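# Three arms: ball into high cup, frame back on rests

## Task

Get the ball into the cup on top of the tall post, and return the frame to its proper spot resting on its supports. Both must stay in place without any robot holding them. Finish by opening the grippers and moving the arms away.

## Robot and tools

Robots: three identical i2rt Big YAM arms named arm1, arm2 and arm3. Each has six revolute joints, a two-finger gripper and a wrist camera. With joints 1 and 6 at 0 and the hand level and facing forward, the wrist camera rides on top of the hand looking toward the fingertips. Maximum reach is roughly 1.0 m from the joint1 axis. Two fixed room cameras, cam_high and cam_low, also watch the scene.

Frames: one shared scene frame, origin on the floor, +z up. The hand point is halfway between the fingertips (URDF link pinch); its z axis runs along the fingers and the fingers open along its y axis. Hand poses depend on each robot's actual foot pose, which is never printed. Camera calibrations (OpenCV conventions, T_world_to_cam in metres) are given up front and may be off by a couple of degrees and millimetres; wrist camera poses come from reported joint angles and inherit their errors.

Tool execute_actions: arguments "actions" (a list holding zero or one action) and optional "cameras" (names from arm1_cam_wrist, arm2_cam_wrist, arm3_cam_wrist, cam_high, cam_low, or "all"; omitted, null or ["all"] gives every camera, [] gives none). An action is an object keyed by robot name; each robot entry has "joints", a map from joint name to an absolute target, not an offset. Every arm gets its own separate map; any subset of keys may be given. Keys and ranges: joint1_rad -2.879 to 2.879 (base yaw, positive counter-clockwise seen from above, 0 = direction the foot faces); joint2_rad 0 to 3.141 (shoulder, 0 = upper arm back and roughly flat, increasing lifts it up then forward); joint3_rad 0 to 3.019 (elbow, 0 = folded, increasing opens); joint4_rad -1.692 to 1.57 (hand pitch, positive tips fingers up); joint5_rad -1.57 to 1.57 (hand yaw, positive toward the arm's right); joint6_rad -2.094 to 2.094 (hand roll, positive clockwise viewed from behind the hand); gripper_m 0 to 0.093 metres of fingertip gap. Angles in radians. Done tolerances: ±0.045, ±0.14, ±0.09, ±0.055, ±0.03, ±0.035 rad and ±0.003 m. All motions in one action start at once and finish independently; joints run at different speeds so the hand can sweep a wide curve. Unknown keys or out-of-range numbers reject the whole call with nothing moving. An empty action list just reports state and images. Example: {"arm1": {"joints": {"gripper_m": 0.05}}, "arm2": {"joints": {"joint1_rad": 0.3}}}.

Results: per-robot state including joint_positions, joint torques (drive output per arm joint, with offset, scale and noise; nonzero even in free air), joint_status, on_its_own, and images listed by a "pictures" line in matching order. joint_status words: "off_target" (stopped short, may still push); "contact_stop" or "time_out" (target dropped, joint holds where it stopped, though a timed-out joint may keep a nearby target and keep pushing, shown in on_its_own); "not_followed" after a "joint command not followed" line, meaning a safety check against self or inter-arm collision withheld that arm's joint targets (the gripper still moves, and withheld targets may be retried on later actions). on_its_own shows what was not commanded this call; "held at" is the held target, not the position. To relieve a pushing joint, send its reported position as the target. Tiny target changes may not move a joint. A loaded joint that is holding up may sag.

Tool wait: "seconds" from 0 to 10; commands nothing new and returns the same as an empty action. Tool zoom_image: "camera" and "region" [x0, y0, x1, y1] in image pixels from the top-left, at most 504 by 504, on the latest full image of that camera. Tool read_manual: optional "section", only "licences"; returns licence texts, no motion. Tool finished_scene: "scene" is the number of the scene being ended; irreversible, reports whether the goal was met, and the next scene's task follows. A reply with no tool call ends everything.

Order of work: look with cameras and zoom, move arms one purposeful action at a time, grasp with the gripper, carry, release, check the objects stay put on their own, open grippers and retract, then call finished_scene.

Avoid: knocking anything off the work area or onto the floor (task fails); two robots pressing hard together (fails and stops the run; hard hits may too, and no state line reports robot contact; the collision check can be late and ignores fingers, gripper housings and wrist cameras). Arms do not stop on contact and can push hard, heating motors; a MOTOR HOT warning appears near 85 °C and at 100 °C the arm and gripper go limp and fall (OVER-TEMPERATURE FAULT, joint_status "limit_stop_at_motor_heat"; resend targets afterwards). Grip force is about 50 to 62 N per pad. Avoid drops, slips and slams. Loose objects may occasionally get nudged by outside pushes. The robot holds its last command while you are composing a reply.

Each tool is called after "Request:" as name(argument=value, ...) on one line, values as JSON.

## Session

I'll start by looking at the current state.

Request:
execute_actions(actions=[])

Scene clock: 0.00 s.
Joint torques (N m, as the arm reports them, + toward a larger angle): no reading
arm1.joint_positions: joint1_rad=-0.213 joint2_rad=+0.540 joint3_rad=+1.332 joint4_rad=-1.302 joint5_rad=-0.182 joint6_rad=-0.222 gripper_m=+0.095
arm1.joint_status: not commanded
arm1.hand: x=+1.2366 y=+0.0202 z=+1.3455 quat_wxyz=(-0.038, +0.859, +0.039, -0.508) (m; scene frame)
arm2.joint_positions: joint1_rad=+0.457 joint2_rad=+0.625 joint3_rad=+1.406 joint4_rad=-1.314 joint5_rad=+0.223 joint6_rad=+0.463 gripper_m=+0.094
arm2.joint_status: not commanded
arm2.hand: x=-0.5557 y=+1.0902 z=+1.3454 quat_wxyz=(-0.485, -0.489, -0.713, +0.133) (m; scene frame)
arm3.joint_positions: joint1_rad=+0.435 joint2_rad=+0.565 joint3_rad=+1.304 joint4_rad=-1.252 joint5_rad=+0.227 joint6_rad=+0.023 gripper_m=+0.095
arm3.joint_status: not commanded
arm3.hand: x=-0.6679 y=-1.0269 z=+1.3419 quat_wxyz=(-0.431, +0.533, -0.675, -0.272) (m; scene frame)
pictures: arm1_cam_wrist, arm2_cam_wrist, arm3_cam_wrist, cam_high, cam_low
Images, in order (width x height): arm1_cam_wrist 504x504, arm2_cam_wrist 504x504, arm3_cam_wrist 504x504, cam_high 504x504, cam_low 504x504.

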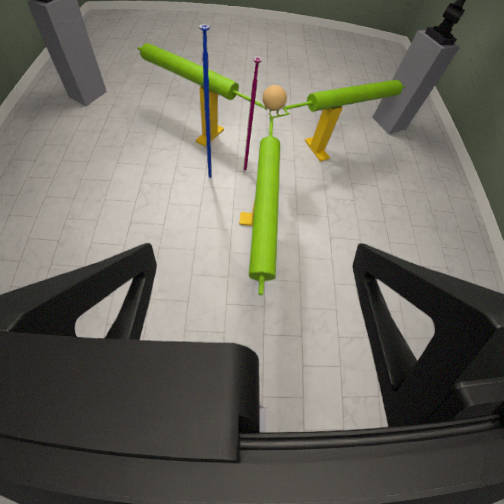

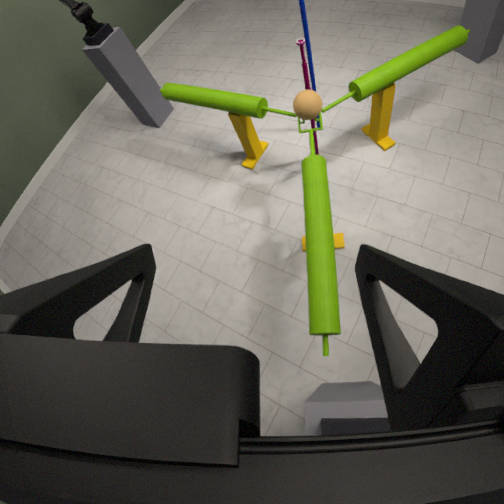

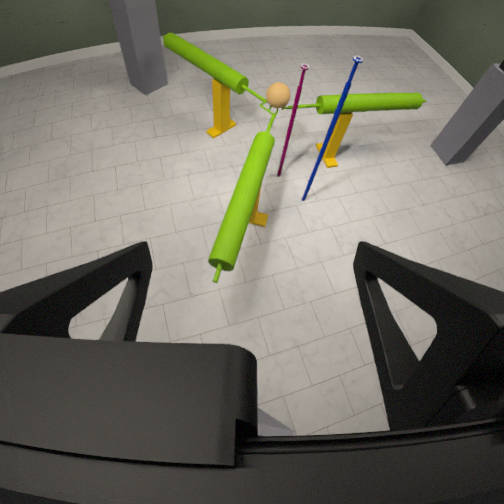

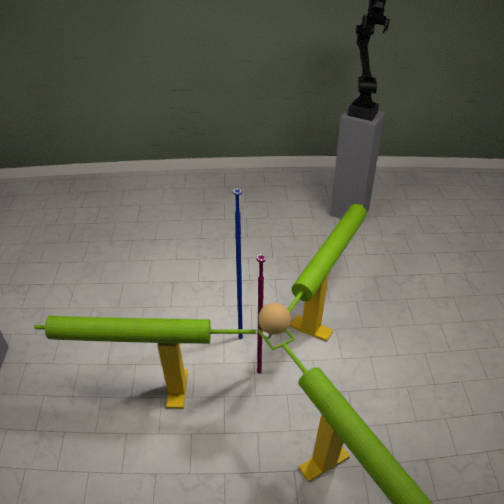

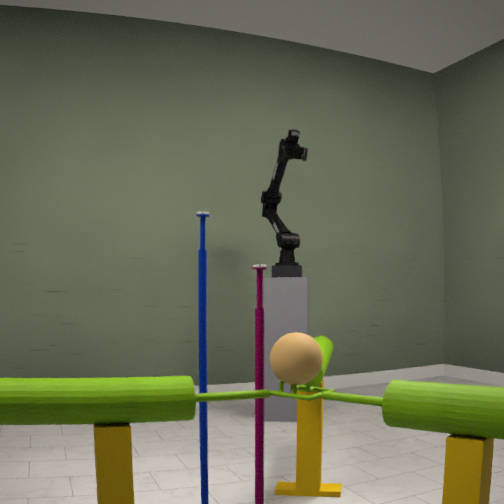

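Request:
zoom_image(camera="cam_high", region=[200, 170, 360, 400])

Request:
zoom_image(camera="cam_low", region=[180, 200, 400, 420])

Request:
zoom_image(camera="arm2_cam_wrist", region=[250, 0, 380, 170])

Request:
zoom_image(camera="arm1_cam_wrist", region=[190, 10, 340, 190])

Request:
zoom_image(camera="arm3_cam_wrist", region=[230, 40, 380, 210])

Region (200, 170, 360, 400) of cam_high's 504x504 image, scaled by 2.191, with more detail than that image has; it fills the left 351 columns of this view, and the rest is white.

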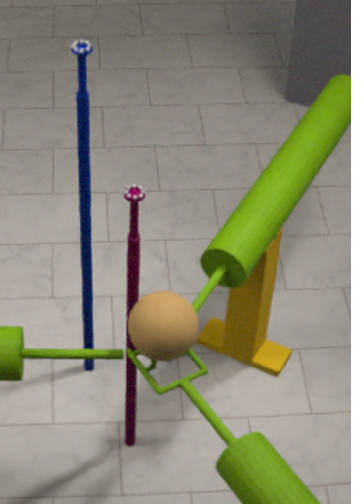

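Region (180, 200, 400, 420) of cam_low's 504x504 image, scaled by 2.291, with more detail than that image has.

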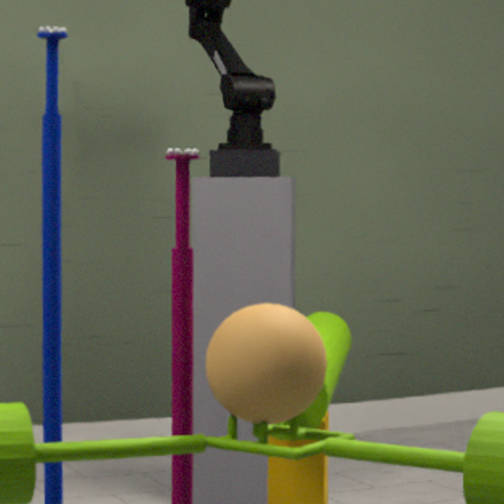

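Region (250, 0, 380, 170) of arm2_cam_wrist's 504x504 image, scaled by 2.965, with more detail than that image has; it fills the left 385 columns of this view, and the rest is white.

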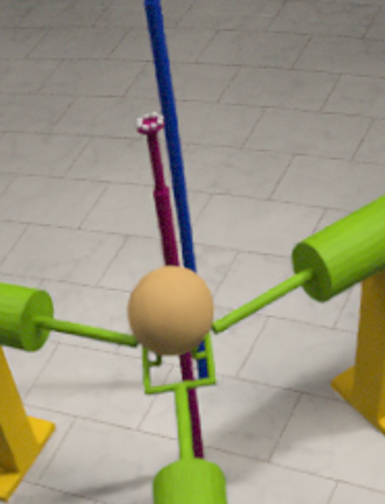

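Region (190, 10, 340, 190) of arm1_cam_wrist's 504x504 image, scaled by 2.800, with more detail than that image has.

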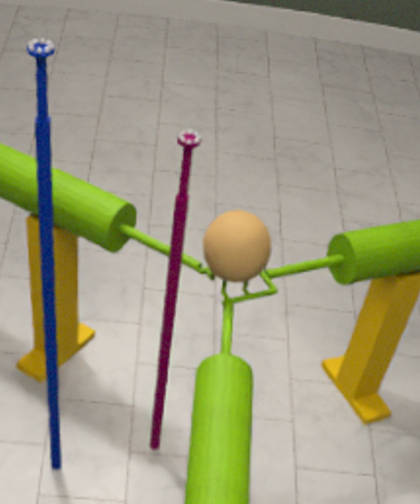

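Region (230, 40, 380, 210) of arm3_cam_wrist's 504x504 image, scaled by 2.965, with more detail than that image has; it fills the left 445 columns of this view, and the rest is white.

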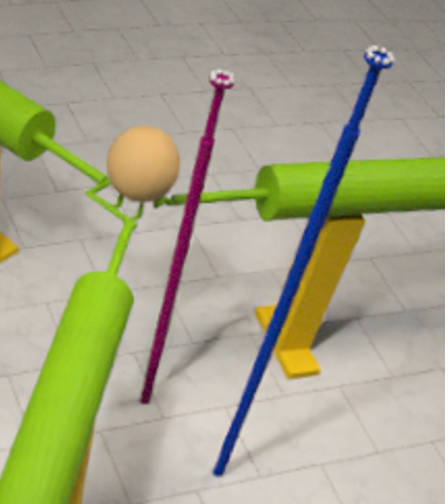

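Request:
zoom_image(camera="cam_high", region=[0, 280, 130, 410])

Request:
zoom_image(camera="cam_high", region=[310, 60, 420, 240])

Request:
zoom_image(camera="cam_low", region=[250, 360, 350, 420])

Request:
zoom_image(camera="cam_high", region=[245, 295, 315, 365])

Region (0, 280, 130, 410) of cam_high's 504x504 image, scaled by 3.877, with more detail than that image has.

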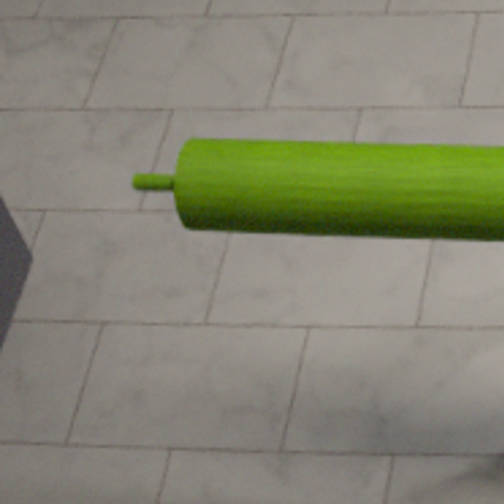

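Region (310, 60, 420, 240) of cam_high's 504x504 image, scaled by 2.800, with more detail than that image has.

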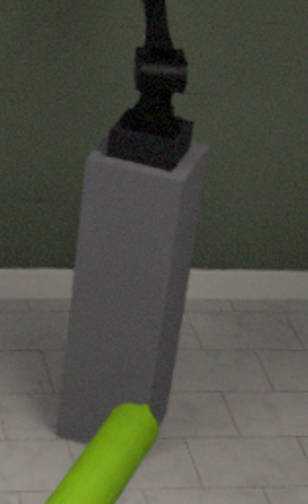

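Region (250, 360, 350, 420) of cam_low's 504x504 image, scaled by 5.040, with more detail than that image has; it fills the top 302 rows of this view, and the rest is white.

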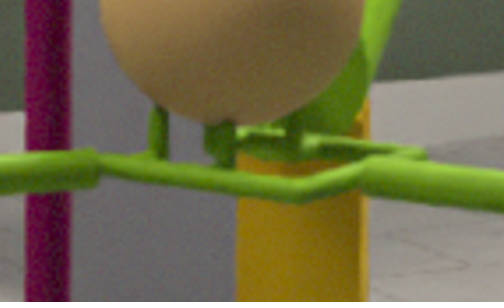

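Region (245, 295, 315, 365) of cam_high's 504x504 image, scaled by 7.200, with more detail than that image has.

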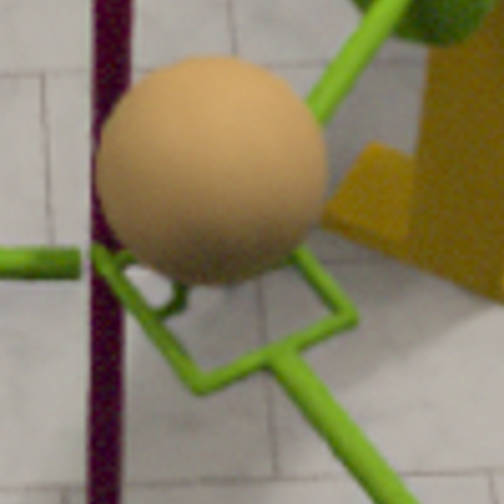

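Request:
zoom_image(camera="arm1_cam_wrist", region=[220, 200, 320, 310])

Request:
zoom_image(camera="arm2_cam_wrist", region=[270, 220, 390, 400])

Request:
zoom_image(camera="arm3_cam_wrist", region=[180, 190, 290, 300])

Region (220, 200, 320, 310) of arm1_cam_wrist's 504x504 image, scaled by 4.582, with more detail than that image has; it fills the left 458 columns of this view, and the rest is white.

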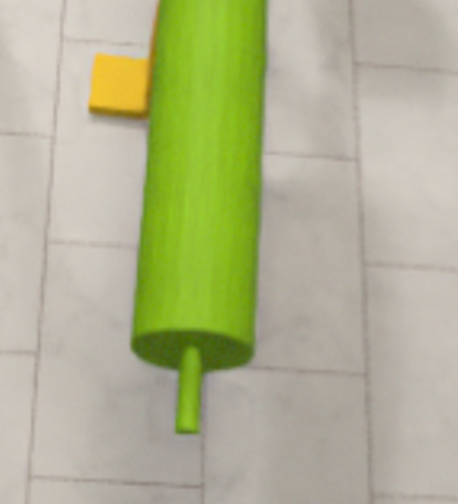

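Region (270, 220, 390, 400) of arm2_cam_wrist's 504x504 image, scaled by 2.800, with more detail than that image has.

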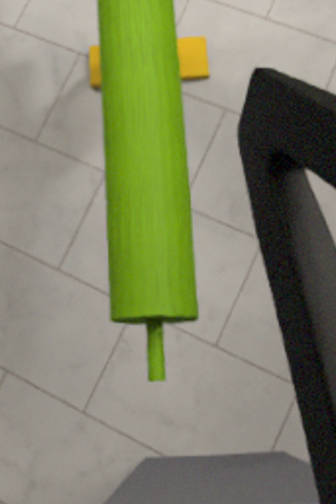

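Region (180, 190, 290, 300) of arm3_cam_wrist's 504x504 image, scaled by 4.582, with more detail than that image has.

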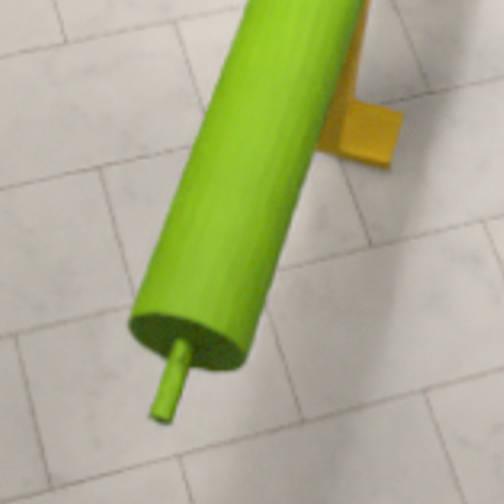

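Request:
execute_actions(actions=[{"arm1":{"joints":{"joint1_rad":-0.190,"joint2_rad":2.334,"joint3_rad":1.342,"joint4_rad":-0.578,"joint5_rad":0,"joint6_rad":-0.179,"gripper_m":0.093}},"arm2":{"joints":{"joint1_rad":0.158,"joint2_rad":2.050,"joint3_rad":0.533,"joint4_rad":-0.054,"joint5_rad":0,"joint6_rad":0.172,"gripper_m":0.093}},"arm3":{"joints":{"joint1_rad":0.320,"joint2_rad":2.373,"joint3_rad":1.421,"joint4_rad":-0.618,"joint5_rad":0,"joint6_rad":0.363,"gripper_m":0.093}}}])

Scene clock: 122.10 s.
Joint torques (N m, as the arm reports them, + toward a larger angle): arm1=[ -0.31 -22.98   6.46   0.51   0.05   0.02] | arm2=[  1.06 -10.79  -0.16   0.34  -0.02  -0.2 ] | arm3=[ -1.66 -17.42   5.66   0.43  -0.01   0.18]
arm1.joint_positions: joint1_rad=-0.204 joint2_rad=+2.325 joint3_rad=+1.332 joint4_rad=-0.587 joint5_rad=-0.003 joint6_rad=-0.192 gripper_m=+0.093
arm1.joint_status: all done
arm1.hand: x=+0.9270 y=+0.1217 z=+0.6033 quat_wxyz=(+0.003, +1.000, -0.018, +0.004) (m; scene frame)
arm2.joint_positions: joint1_rad=+0.160 joint2_rad=+2.046 joint3_rad=+0.533 joint4_rad=-0.069 joint5_rad=+0.002 joint6_rad=+0.187 gripper_m=+0.093
arm2.joint_status: all done
arm2.hand: x=-0.5566 y=+1.0388 z=+0.6010 quat_wxyz=(+0.006, -0.521, -0.854, -0.001) (m; scene frame)
arm3.joint_positions: joint1_rad=+0.329 joint2_rad=+2.361 joint3_rad=+1.414 joint4_rad=-0.627 joint5_rad=+0.004 joint6_rad=+0.354 gripper_m=+0.093
arm3.joint_status: all done
arm3.hand: x=-0.6202 y=-0.7051 z=+0.6047 quat_wxyz=(+0.000, +0.493, -0.870, +0.004) (m; scene frame)
pictures: arm1_cam_wrist, arm2_cam_wrist, arm3_cam_wrist, cam_high, cam_low
camera_calibration (this result's frames):
arm1_cam_wrist: T_world_to_cam=[[0.0311192, 0.999371, -0.0169799, -0.1408], [0.824702, -0.0160748, 0.565339, -1.09561], [0.56471, -0.0315962, -0.824684, 0.0990044], [0, 0, 0, 1]] pos_world=[0.852023, 0.126228, 0.698646]
arm2_cam_wrist: T_world_to_cam=[[-0.892501, -0.450978, -0.00786816, -0.0227937], [-0.368664, 0.719326, 0.588775, -1.30146], [-0.259865, 0.528383, -0.808258, -0.0825365], [0, 0, 0, 1]] pos_world=[-0.521594, 0.969508, 0.699379]
arm3_cam_wrist: T_world_to_cam=[[0.861846, -0.506952, 0.0148988, 0.165923], [-0.414195, -0.686593, 0.597523, -1.10102], [-0.292686, -0.521143, -0.801714, 0.0558769], [0, 0, 0, 1]] pos_world=[-0.582682, -0.642717, 0.700209]
Images, in order (width x height): arm1_cam_wrist 504x504, arm2_cam_wrist 504x504, arm3_cam_wrist 504x504, cam_high 504x504, cam_low 504x504.

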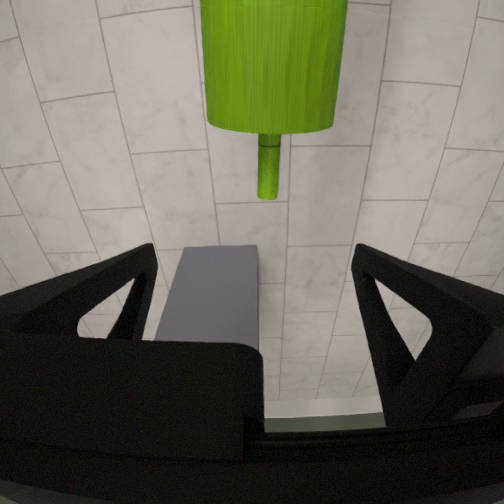

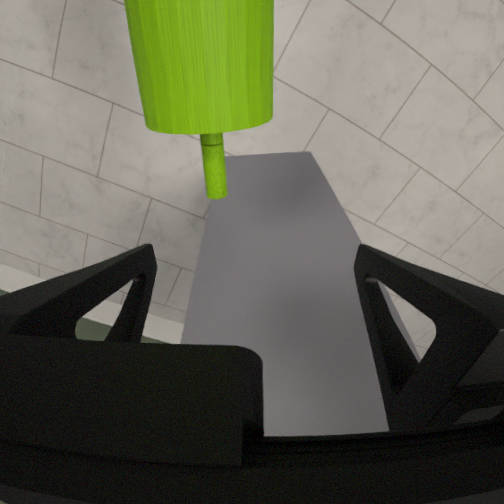

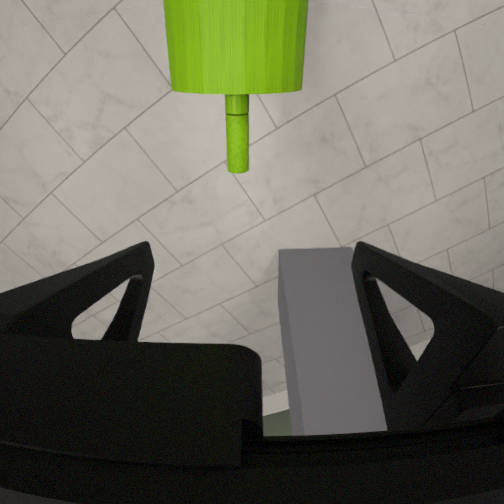

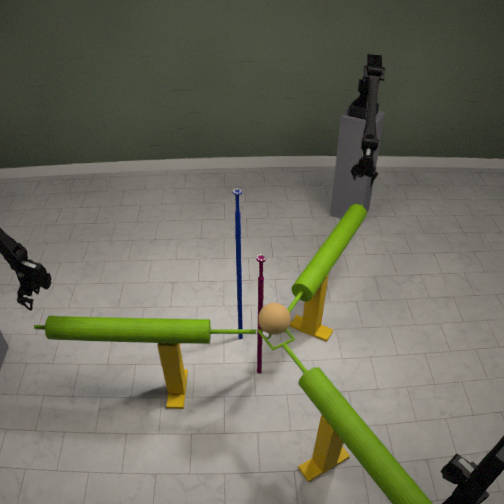

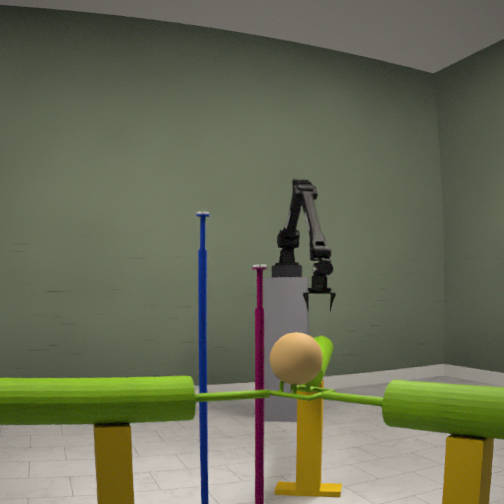

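Request:
zoom_image(camera="arm1_cam_wrist", region=[190, 80, 350, 240])

Request:
zoom_image(camera="arm2_cam_wrist", region=[130, 80, 290, 240])

Request:
zoom_image(camera="arm3_cam_wrist", region=[160, 50, 320, 210])

Region (190, 80, 350, 240) of arm1_cam_wrist's 504x504 image, scaled by 3.150, with more detail than that image has.

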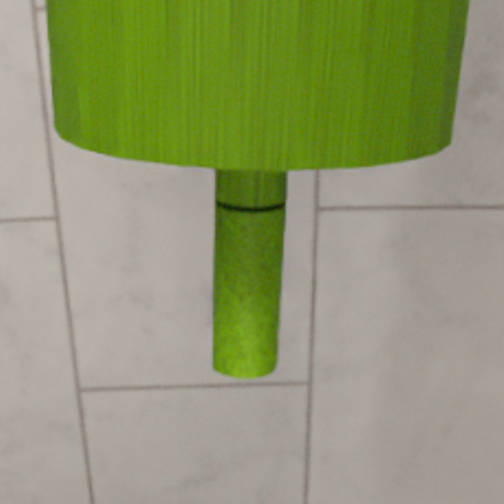

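Region (130, 80, 290, 240) of arm2_cam_wrist's 504x504 image, scaled by 3.150, with more detail than that image has.

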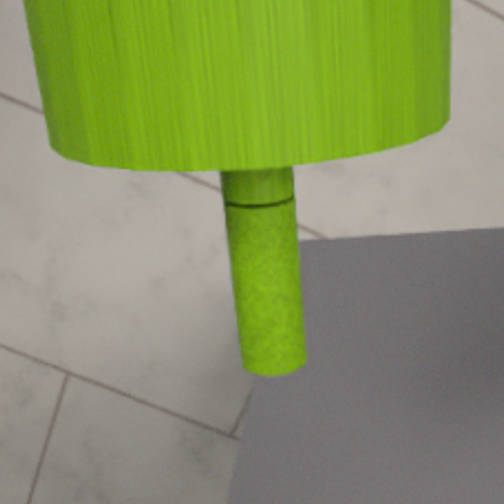

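Region (160, 50, 320, 210) of arm3_cam_wrist's 504x504 image, scaled by 3.150, with more detail than that image has.

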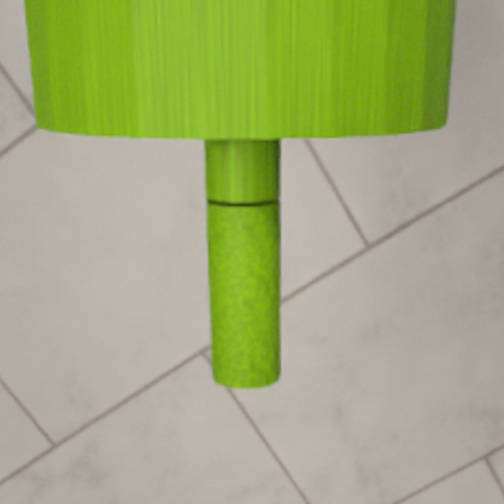

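Request:
execute_actions(actions=[{"arm1":{"joints":{"joint1_rad":-0.240,"joint2_rad":2.555,"joint3_rad":1.398,"joint4_rad":-0.405,"joint5_rad":0,"joint6_rad":-0.225}},"arm2":{"joints":{"joint1_rad":0.311,"joint2_rad":2.432,"joint3_rad":0.645,"joint4_rad":0.228,"joint5_rad":0,"joint6_rad":0.342}},"arm3":{"joints":{"joint1_rad":0.350,"joint2_rad":2.606,"joint3_rad":1.532,"joint4_rad":-0.490,"joint5_rad":0,"joint6_rad":0.392}}}])

Scene clock: 243.33 s.
Joint torques (N m, as the arm reports them, + toward a larger angle): arm1=[ -1.81 -24.12   4.55   0.55   0.02  -0.18] | arm2=[  0.51 -12.3   -3.07   0.39   0.03   0.18] | arm3=[  0.15 -19.51   4.66   0.1   -0.02   0.16]
arm1.joint_positions: joint1_rad=-0.232 joint2_rad=+2.559 joint3_rad=+1.395 joint4_rad=-0.415 joint5_rad=-0.003 joint6_rad=-0.212 gripper_m=+0.093
arm1.joint_status: all done
arm1.hand: x=+0.9425 y=+0.1329 z=+0.4945 quat_wxyz=(+0.002, +1.000, -0.022, +0.004) (m; scene frame)
arm2.joint_positions: joint1_rad=+0.317 joint2_rad=+2.438 joint3_rad=+0.649 joint4_rad=+0.213 joint5_rad=+0.000 joint6_rad=+0.327 gripper_m=+0.093
arm2.joint_status: all done
arm2.hand: x=-0.5274 y=+1.0707 z=+0.4969 quat_wxyz=(+0.002, -0.513, -0.858, +0.000) (m; scene frame)
arm3.joint_positions: joint1_rad=+0.340 joint2_rad=+2.606 joint3_rad=+1.526 joint4_rad=-0.496 joint5_rad=+0.004 joint6_rad=+0.383 gripper_m=+0.093
arm3.joint_status: all done
arm3.hand: x=-0.6265 y=-0.7042 z=+0.4945 quat_wxyz=(+0.001, +0.485, -0.874, +0.004) (m; scene frame)
pictures: arm1_cam_wrist, arm2_cam_wrist, arm3_cam_wrist, cam_high, cam_low
camera_calibration (this result's frames):
arm1_cam_wrist: T_world_to_cam=[[0.0394904, 0.999082, -0.0166051, -0.162378], [0.824957, -0.023222, 0.564718, -1.04574], [0.563814, -0.0359995, -0.825117, 0.00253383], [0, 0, 0, 1]] pos_world=[0.867671, 0.138036, 0.589941]
arm2_cam_wrist: T_world_to_cam=[[-0.884765, -0.465929, -0.0100763, 0.0380331], [-0.383645, 0.715898, 0.583358, -1.25388], [-0.26459, 0.520001, -0.812152, -0.167536], [0, 0, 0, 1]] pos_world=[-0.491722, 1.00249, 0.595778]
arm3_cam_wrist: T_world_to_cam=[[0.852819, -0.521976, 0.0155475, 0.156877], [-0.426117, -0.678374, 0.598526, -1.03931], [-0.301869, -0.517059, -0.800953, -0.0370399], [0, 0, 0, 1]] pos_world=[-0.587837, -0.642307, 0.589948]
Images, in order (width x height): arm1_cam_wrist 504x504, arm2_cam_wrist 504x504, arm3_cam_wrist 504x504, cam_high 504x504, cam_low 504x504.

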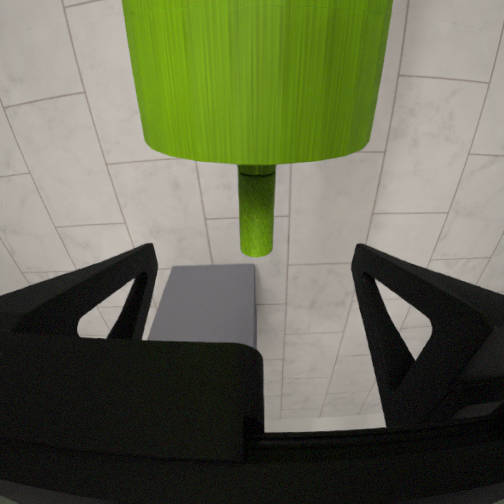

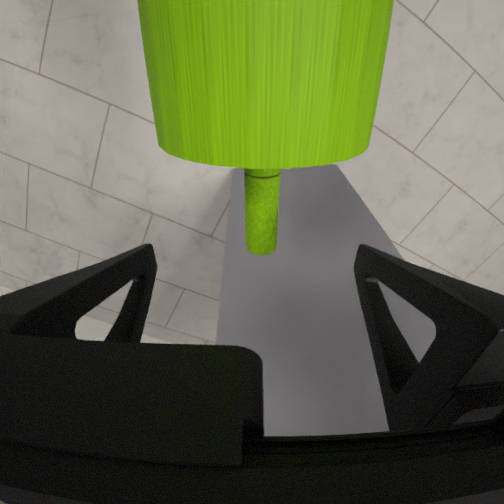

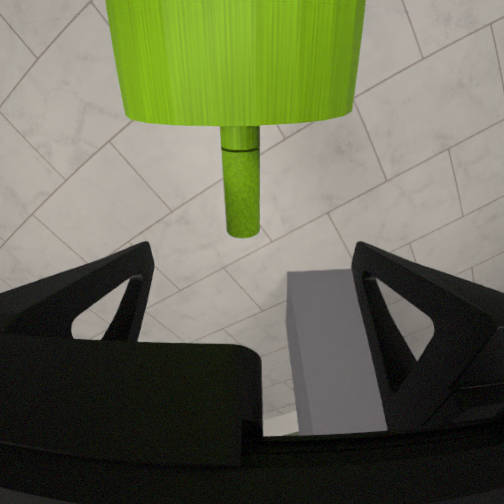

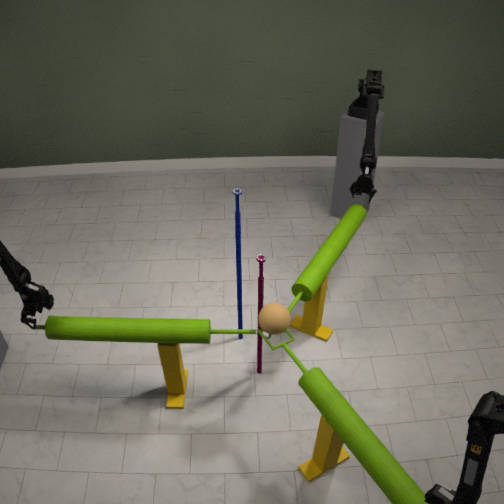

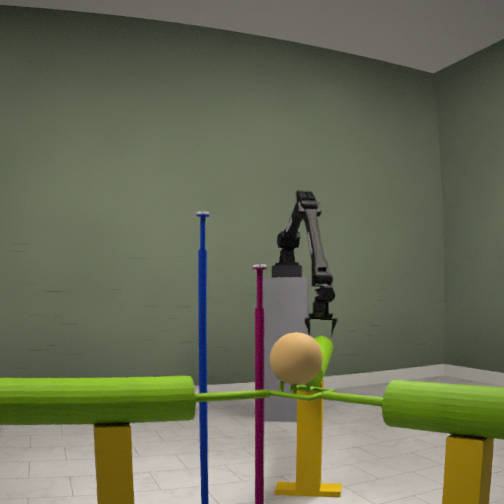

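Request:
zoom_image(camera="arm1_cam_wrist", region=[140, 130, 370, 290])

Request:
zoom_image(camera="arm2_cam_wrist", region=[140, 130, 370, 290])

Request:
zoom_image(camera="arm3_cam_wrist", region=[140, 110, 370, 290])

Region (140, 130, 370, 290) of arm1_cam_wrist's 504x504 image, scaled by 2.191, with more detail than that image has; it fills the top 351 rows of this view, and the rest is white.

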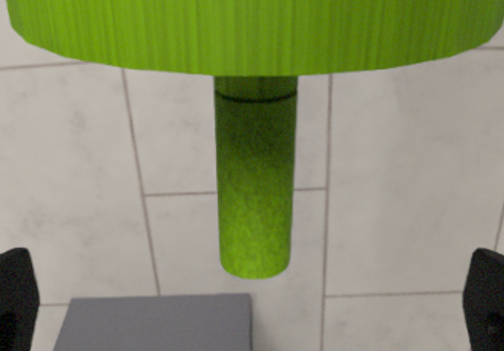

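Region (140, 130, 370, 290) of arm2_cam_wrist's 504x504 image, scaled by 2.191, with more detail than that image has; it fills the top 351 rows of this view, and the rest is white.

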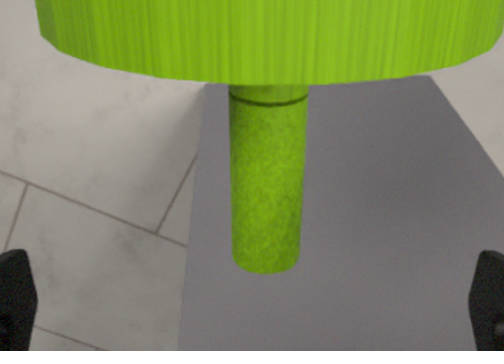

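Region (140, 110, 370, 290) of arm3_cam_wrist's 504x504 image, scaled by 2.191, with more detail than that image has; it fills the top 394 rows of this view, and the rest is white.

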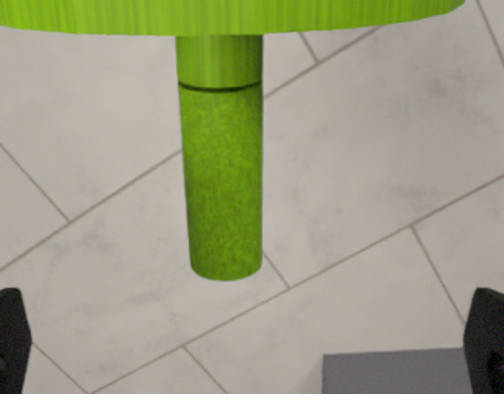

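Request:
execute_actions(actions=[{"arm1":{"joints":{"joint1_rad":-0.240,"joint2_rad":2.696,"joint3_rad":1.483,"joint4_rad":-0.342,"joint5_rad":0,"joint6_rad":-0.225}},"arm2":{"joints":{"joint1_rad":0.300,"joint2_rad":2.633,"joint3_rad":0.746,"joint4_rad":0.333,"joint5_rad":0,"joint6_rad":0.302}},"arm3":{"joints":{"joint1_rad":0.357,"joint2_rad":2.749,"joint3_rad":1.652,"joint4_rad":-0.461,"joint5_rad":0,"joint6_rad":0.398}}}])

Scene clock: 322.93 s.
Joint torques (N m, as the arm reports them, + toward a larger angle): arm1=[ -1.91 -23.39   4.67   0.2    0.01  -0.18] | arm2=[  0.45 -13.02  -3.47   0.32  -0.04  -0.21] | arm3=[  0.13 -17.77   5.26   0.31   0.     0.18]
arm1.joint_positions: joint1_rad=-0.232 joint2_rad=+2.681 joint3_rad=+1.477 joint4_rad=-0.347 joint5_rad=-0.003 joint6_rad=-0.212 gripper_m=+0.093
arm1.joint_status: all done
arm1.hand: x=+0.9338 y=+0.1352 z=+0.4449 quat_wxyz=(-0.001, +1.000, -0.022, -0.011) (m; scene frame)
arm2.joint_positions: joint1_rad=+0.309 joint2_rad=+2.638 joint3_rad=+0.744 joint4_rad=+0.321 joint5_rad=+0.002 joint6_rad=+0.317 gripper_m=+0.093
arm2.joint_status: all done
arm2.hand: x=-0.5340 y=+1.0735 z=+0.4376 quat_wxyz=(+0.002, -0.512, -0.859, +0.001) (m; scene frame)
arm3.joint_positions: joint1_rad=+0.345 joint2_rad=+2.724 joint3_rad=+1.637 joint4_rad=-0.467 joint5_rad=+0.004 joint6_rad=+0.388 gripper_m=+0.093
arm3.joint_status: all done
arm3.hand: x=-0.6267 y=-0.6880 z=+0.4495 quat_wxyz=(-0.006, +0.485, -0.874, -0.004) (m; scene frame)
pictures: arm1_cam_wrist, arm2_cam_wrist, arm3_cam_wrist, cam_high, cam_low
camera_calibration (this result's frames):
arm1_cam_wrist: T_world_to_cam=[[0.0391178, 0.999181, -0.0103659, -0.167577], [0.840466, -0.0272898, 0.541177, -1.01388], [0.540451, -0.0298818, -0.840845, -0.00545423], [0, 0, 0, 1]] pos_world=[0.861633, 0.139608, 0.542365]
arm2_cam_wrist: T_world_to_cam=[[-0.883514, -0.468315, -0.00916195, 0.0358137], [-0.385611, 0.716103, 0.581809, -1.22446], [-0.265909, 0.517569, -0.813274, -0.216498], [0, 0, 0, 1]] pos_world=[-0.498092, 1.00566, 0.536658]
arm3_cam_wrist: T_world_to_cam=[[0.852587, -0.522529, 0.00762725, 0.169248], [-0.428503, -0.690665, 0.582552, -1.00427], [-0.299133, -0.499945, -0.812757, -0.0460537], [0, 0, 0, 1]] pos_world=[-0.588409, -0.628203, 0.54632]
Images, in order (width x height): arm1_cam_wrist 504x504, arm2_cam_wrist 504x504, arm3_cam_wrist 504x504, cam_high 504x504, cam_low 504x504.

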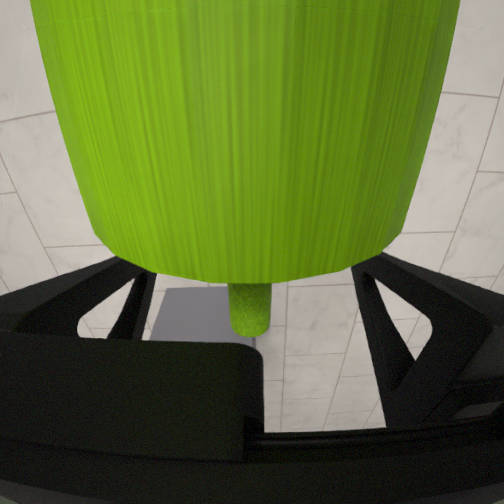

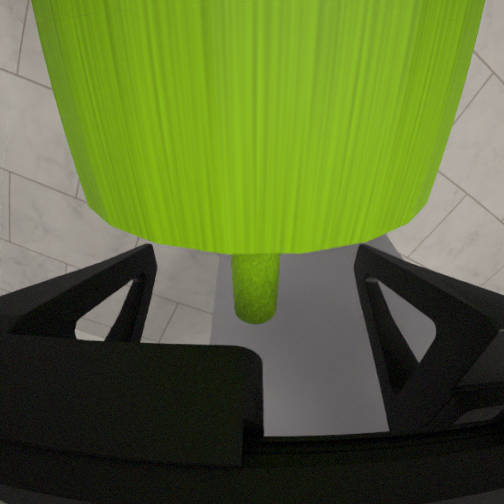

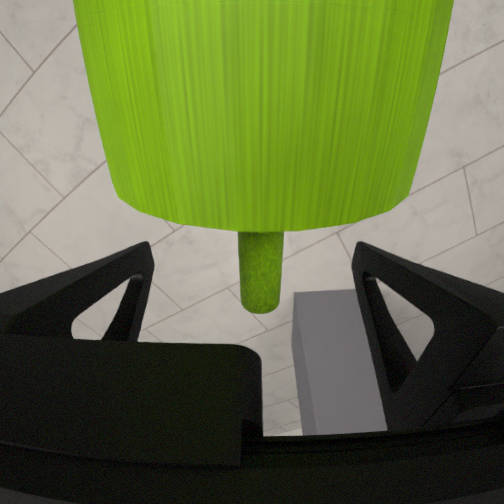

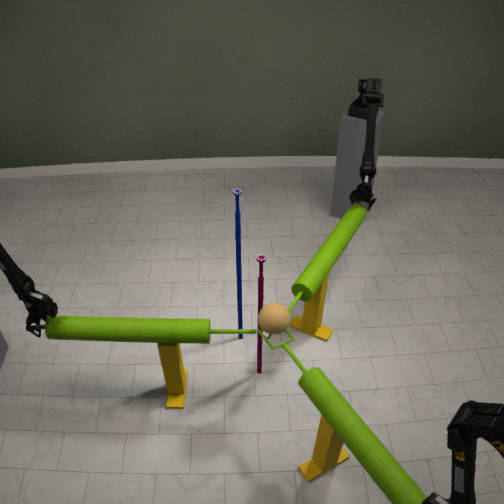

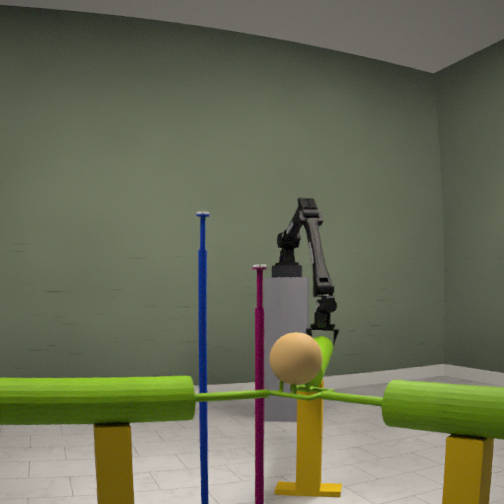

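Request:
execute_actions(actions=[{"arm1":{"joints":{"joint2_rad":2.710}},"arm3":{"joints":{"joint2_rad":2.763,"joint3_rad":1.640}}}], cameras=["arm1_cam_wrist","arm3_cam_wrist"])

Scene clock: 356.73 s.
Joint torques (N m, as the arm reports them, + toward a larger angle): arm1=[ -1.95 -22.42   4.51   0.28   0.02  -0.18] | arm2=[  0.23 -13.19  -3.36   0.21  -0.02  -0.21] | arm3=[  0.36 -17.08   4.44   0.12  -0.02   0.18]
arm1.joint_positions: joint1_rad=-0.232 joint2_rad=+2.681 joint3_rad=+1.477 joint4_rad=-0.347 joint5_rad=-0.003 joint6_rad=-0.212 gripper_m=+0.093
arm1.joint_status: all done
arm1.hand: x=+0.9338 y=+0.1352 z=+0.4449 quat_wxyz=(-0.001, +1.000, -0.022, -0.011) (m; scene frame)
arm2.joint_positions: joint1_rad=+0.309 joint2_rad=+2.638 joint3_rad=+0.744 joint4_rad=+0.321 joint5_rad=+0.002 joint6_rad=+0.316 gripper_m=+0.093
arm2.joint_status: not commanded
arm2.hand: x=-0.5340 y=+1.0735 z=+0.4376 quat_wxyz=(+0.002, -0.512, -0.859, +0.001) (m; scene frame)
arm3.joint_positions: joint1_rad=+0.345 joint2_rad=+2.724 joint3_rad=+1.637 joint4_rad=-0.467 joint5_rad=+0.004 joint6_rad=+0.388 gripper_m=+0.093
arm3.joint_status: all done
arm3.hand: x=-0.6267 y=-0.6880 z=+0.4495 quat_wxyz=(-0.006, +0.485, -0.874, -0.004) (m; scene frame)
pictures: arm1_cam_wrist, arm3_cam_wrist
camera_calibration (this result's frames):
arm1_cam_wrist: T_world_to_cam=[[0.0391178, 0.999181, -0.0103659, -0.167577], [0.840466, -0.0272898, 0.541177, -1.01388], [0.540451, -0.0298818, -0.840845, -0.00545423], [0, 0, 0, 1]] pos_world=[0.861633, 0.139608, 0.542365]
arm3_cam_wrist: T_world_to_cam=[[0.852587, -0.522529, 0.00762725, 0.169248], [-0.428503, -0.690665, 0.582552, -1.00427], [-0.299133, -0.499945, -0.812757, -0.0460537], [0, 0, 0, 1]] pos_world=[-0.588409, -0.628203, 0.54632]
Images, in order (width x height): arm1_cam_wrist 504x504, arm3_cam_wrist 504x504.

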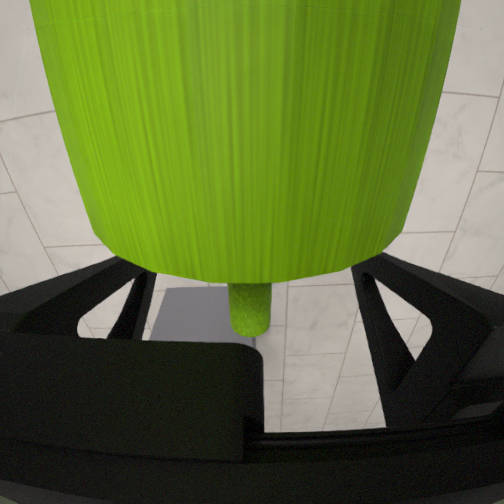

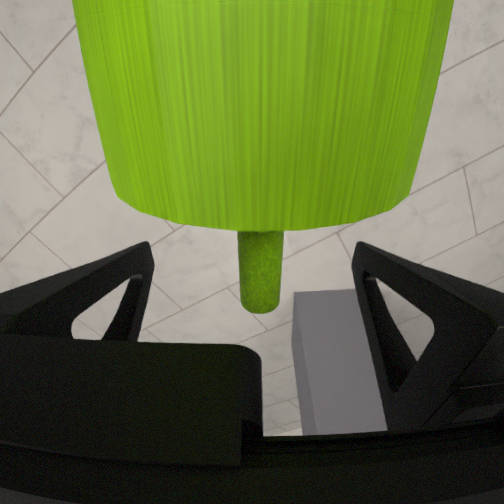

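Request:
execute_actions(actions=[{"arm1":{"joints":{"joint2_rad":2.726}},"arm3":{"joints":{"joint2_rad":2.780}}}], cameras=[])

Scene clock: 373.70 s.
Joint torques (N m, as the arm reports them, + toward a larger angle): arm1=[ -2.34 -21.41   4.11   0.37   0.06  -0.16] | arm2=[  0.37 -12.92  -3.33   0.23  -0.03  -0.2 ] | arm3=[  0.33 -17.03   4.15   0.18  -0.01   0.15]
arm1.joint_positions: joint1_rad=-0.232 joint2_rad=+2.693 joint3_rad=+1.477 joint4_rad=-0.347 joint5_rad=-0.003 joint6_rad=-0.212 gripper_m=+0.093
arm1.joint_status: all done
arm1.hand: x=+0.9395 y=+0.1337 z=+0.4388 quat_wxyz=(+0.000, +1.000, -0.022, -0.005) (m; scene frame)
arm2.joint_positions: joint1_rad=+0.309 joint2_rad=+2.638 joint3_rad=+0.744 joint4_rad=+0.321 joint5_rad=+0.002 joint6_rad=+0.316 gripper_m=+0.093
arm2.joint_status: not commanded
arm2.hand: x=-0.5340 y=+1.0735 z=+0.4376 quat_wxyz=(+0.002, -0.512, -0.859, +0.001) (m; scene frame)
arm3.joint_positions: joint1_rad=+0.345 joint2_rad=+2.743 joint3_rad=+1.637 joint4_rad=-0.467 joint5_rad=+0.004 joint6_rad=+0.388 gripper_m=+0.093
arm3.joint_status: all done
arm3.hand: x=-0.6283 y=-0.6971 z=+0.4394 quat_wxyz=(+0.000, +0.485, -0.874, +0.003) (m; scene frame)
pictures: none
No camera images: the call's "cameras" was empty. Leave "cameras" out to get every camera's image.

Request:
execute_actions(actions=[{"arm1":{"joints":{"joint2_rad":2.735,"gripper_m":0.04}},"arm2":{"joints":{"gripper_m":0.04}},"arm3":{"joints":{"joint2_rad":2.786,"gripper_m":0.04}}}], cameras=["arm1_cam_wrist","arm2_cam_wrist","arm3_cam_wrist"])

Scene clock: 382.77 s.
Joint torques (N m, as the arm reports them, + toward a larger angle): arm1=[ -2.48 -21.98   4.15   0.33   0.03  -0.15] | arm2=[  0.2  -12.65  -3.4    0.22  -0.04  -0.19] | arm3=[  0.56 -16.4    4.18   0.12  -0.03   0.18]
arm1.joint_positions: joint1_rad=-0.232 joint2_rad=+2.701 joint3_rad=+1.477 joint4_rad=-0.347 joint5_rad=-0.003 joint6_rad=-0.212 gripper_m=+0.040
arm1.joint_status: all done
arm1.hand: x=+0.9434 y=+0.1326 z=+0.4348 quat_wxyz=(+0.001, +1.000, -0.022, -0.001) (m; scene frame)
arm2.joint_positions: joint1_rad=+0.309 joint2_rad=+2.638 joint3_rad=+0.744 joint4_rad=+0.321 joint5_rad=+0.002 joint6_rad=+0.316 gripper_m=+0.040
arm2.joint_status: all done
arm2.hand: x=-0.5340 y=+1.0735 z=+0.4376 quat_wxyz=(+0.002, -0.512, -0.859, +0.001) (m; scene frame)
arm3.joint_positions: joint1_rad=+0.345 joint2_rad=+2.743 joint3_rad=+1.637 joint4_rad=-0.467 joint5_rad=+0.004 joint6_rad=+0.389 gripper_m=+0.040
arm3.joint_status: all done
arm3.hand: x=-0.6283 y=-0.6974 z=+0.4390 quat_wxyz=(+0.000, +0.485, -0.874, +0.003) (m; scene frame)
pictures: arm1_cam_wrist, arm2_cam_wrist, arm3_cam_wrist
camera_calibration (this result's frames):
arm1_cam_wrist: T_world_to_cam=[[0.0389727, 0.999133, -0.0146354, -0.163545], [0.829935, -0.024209, 0.557334, -1.01406], [0.556496, -0.0338672, -0.830159, -0.0384182], [0, 0, 0, 1]] pos_world=[0.86936, 0.137553, 0.530885]
arm2_cam_wrist: T_world_to_cam=[[-0.883156, -0.468989, -0.00916371, 0.0367289], [-0.386157, 0.715807, 0.58181, -1.22444], [-0.266303, 0.517368, -0.813273, -0.216493], [0, 0, 0, 1]] pos_world=[-0.49804, 1.00569, 0.536658]
arm3_cam_wrist: T_world_to_cam=[[0.852415, -0.522659, 0.0147166, 0.162468], [-0.426883, -0.679408, 0.596804, -1.00273], [-0.301926, -0.515007, -0.802252, -0.0766106], [0, 0, 0, 1]] pos_world=[-0.589669, -0.635802, 0.534581]
Images, in order (width x height): arm1_cam_wrist 504x504, arm2_cam_wrist 504x504, arm3_cam_wrist 504x504.

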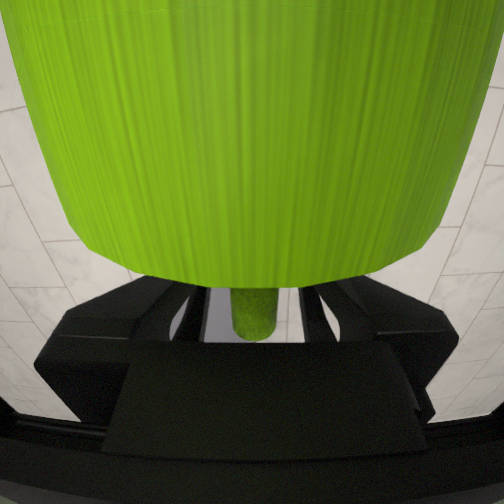

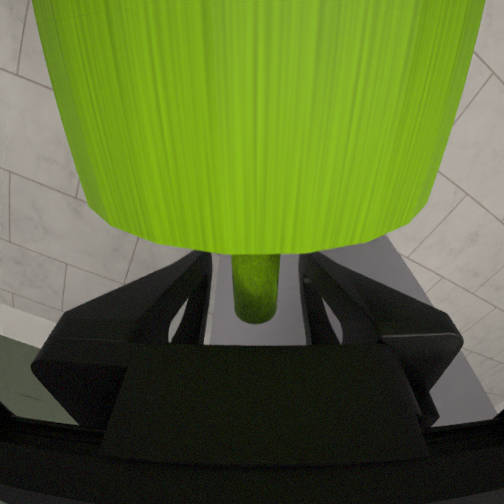

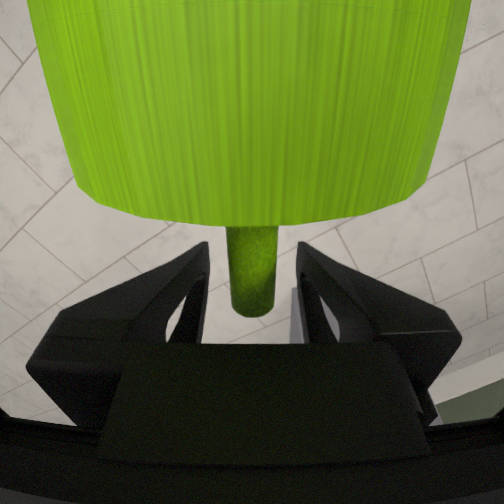

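Request:
execute_actions(actions=[{"arm1":{"joints":{"joint2_rad":2.701,"gripper_m":0.0}},"arm2":{"joints":{"gripper_m":0.0}},"arm3":{"joints":{"joint2_rad":2.743,"gripper_m":0.0}}}])

Scene clock: 503.37 s.
Joint torques (N m, as the arm reports them, + toward a larger angle): arm1=[ -1.91 -24.44   4.33   0.31   0.    -0.14] | arm2=[  0.38 -12.81  -3.45   0.22  -0.01  -0.18] | arm3=[  0.1  -19.64   4.28   0.12   0.04   0.18]
arm1.joint_positions: joint1_rad=-0.232 joint2_rad=+2.701 joint3_rad=+1.477 joint4_rad=-0.347 joint5_rad=-0.002 joint6_rad=-0.214 gripper_m=+0.019
arm1.joint_status: gripper_m off_target (ended at +0.019, target +0.000); the others done
arm1.hand: x=+0.9433 y=+0.1327 z=+0.4348 quat_wxyz=(+0.001, +1.000, -0.021, -0.001) (m; scene frame)
arm2.joint_positions: joint1_rad=+0.309 joint2_rad=+2.638 joint3_rad=+0.744 joint4_rad=+0.321 joint5_rad=+0.002 joint6_rad=+0.315 gripper_m=+0.019
arm2.joint_status: gripper_m off_target (ended at +0.019, target +0.000)
arm2.hand: x=-0.5340 y=+1.0735 z=+0.4376 quat_wxyz=(+0.002, -0.512, -0.859, +0.001) (m; scene frame)
arm3.joint_positions: joint1_rad=+0.345 joint2_rad=+2.743 joint3_rad=+1.637 joint4_rad=-0.467 joint5_rad=+0.003 joint6_rad=+0.388 gripper_m=+0.019
arm3.joint_status: gripper_m off_target (ended at +0.019, target +0.000); the others done
arm3.hand: x=-0.6284 y=-0.6973 z=+0.4390 quat_wxyz=(+0.000, +0.485, -0.874, +0.003) (m; scene frame)
pictures: arm1_cam_wrist, arm2_cam_wrist, arm3_cam_wrist, cam_high, cam_low
camera_calibration (this result's frames):
arm1_cam_wrist: T_world_to_cam=[[0.0366824, 0.999226, -0.0141759, -0.161681], [0.830144, -0.0225718, 0.557093, -1.01431], [0.556342, -0.0322035, -0.830329, -0.0383749], [0, 0, 0, 1]] pos_world=[0.869302, 0.137425, 0.530908]
arm2_cam_wrist: T_world_to_cam=[[-0.882798, -0.469663, -0.00916547, 0.037644], [-0.386704, 0.715511, 0.581812, -1.22441], [-0.266697, 0.517167, -0.813272, -0.216488], [0, 0, 0, 1]] pos_world=[-0.497988, 1.00572, 0.536658]
arm3_cam_wrist: T_world_to_cam=[[0.852822, -0.522018, 0.0138642, 0.1637], [-0.425954, -0.680032, 0.596758, -1.00253], [-0.302091, -0.514834, -0.802301, -0.0765474], [0, 0, 0, 1]] pos_world=[-0.589763, -0.635707, 0.534584]
Images, in order (width x height): arm1_cam_wrist 504x504, arm2_cam_wrist 504x504, arm3_cam_wrist 504x504, cam_high 504x504, cam_low 504x504.

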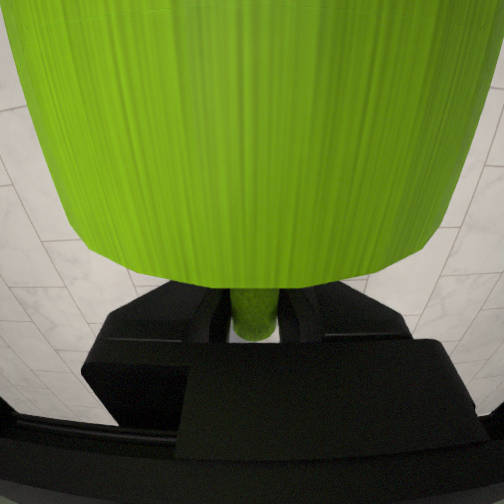

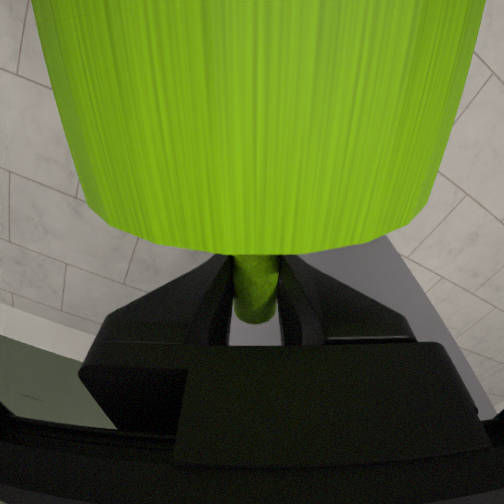

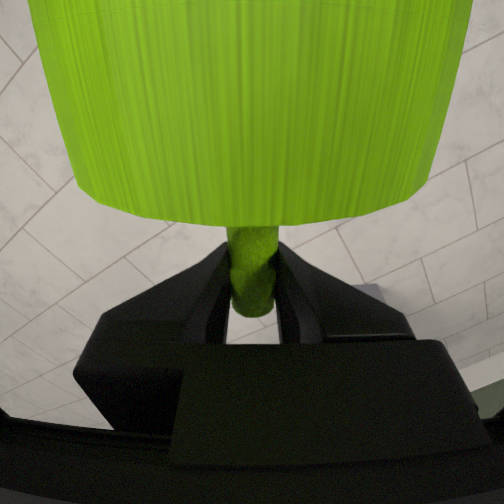

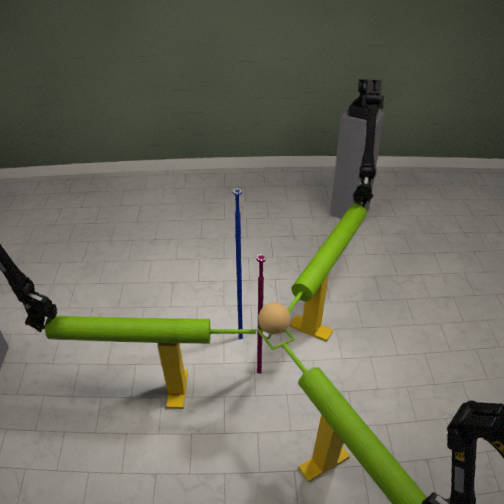

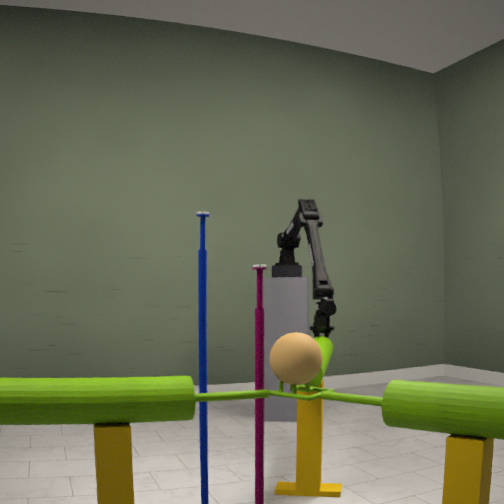

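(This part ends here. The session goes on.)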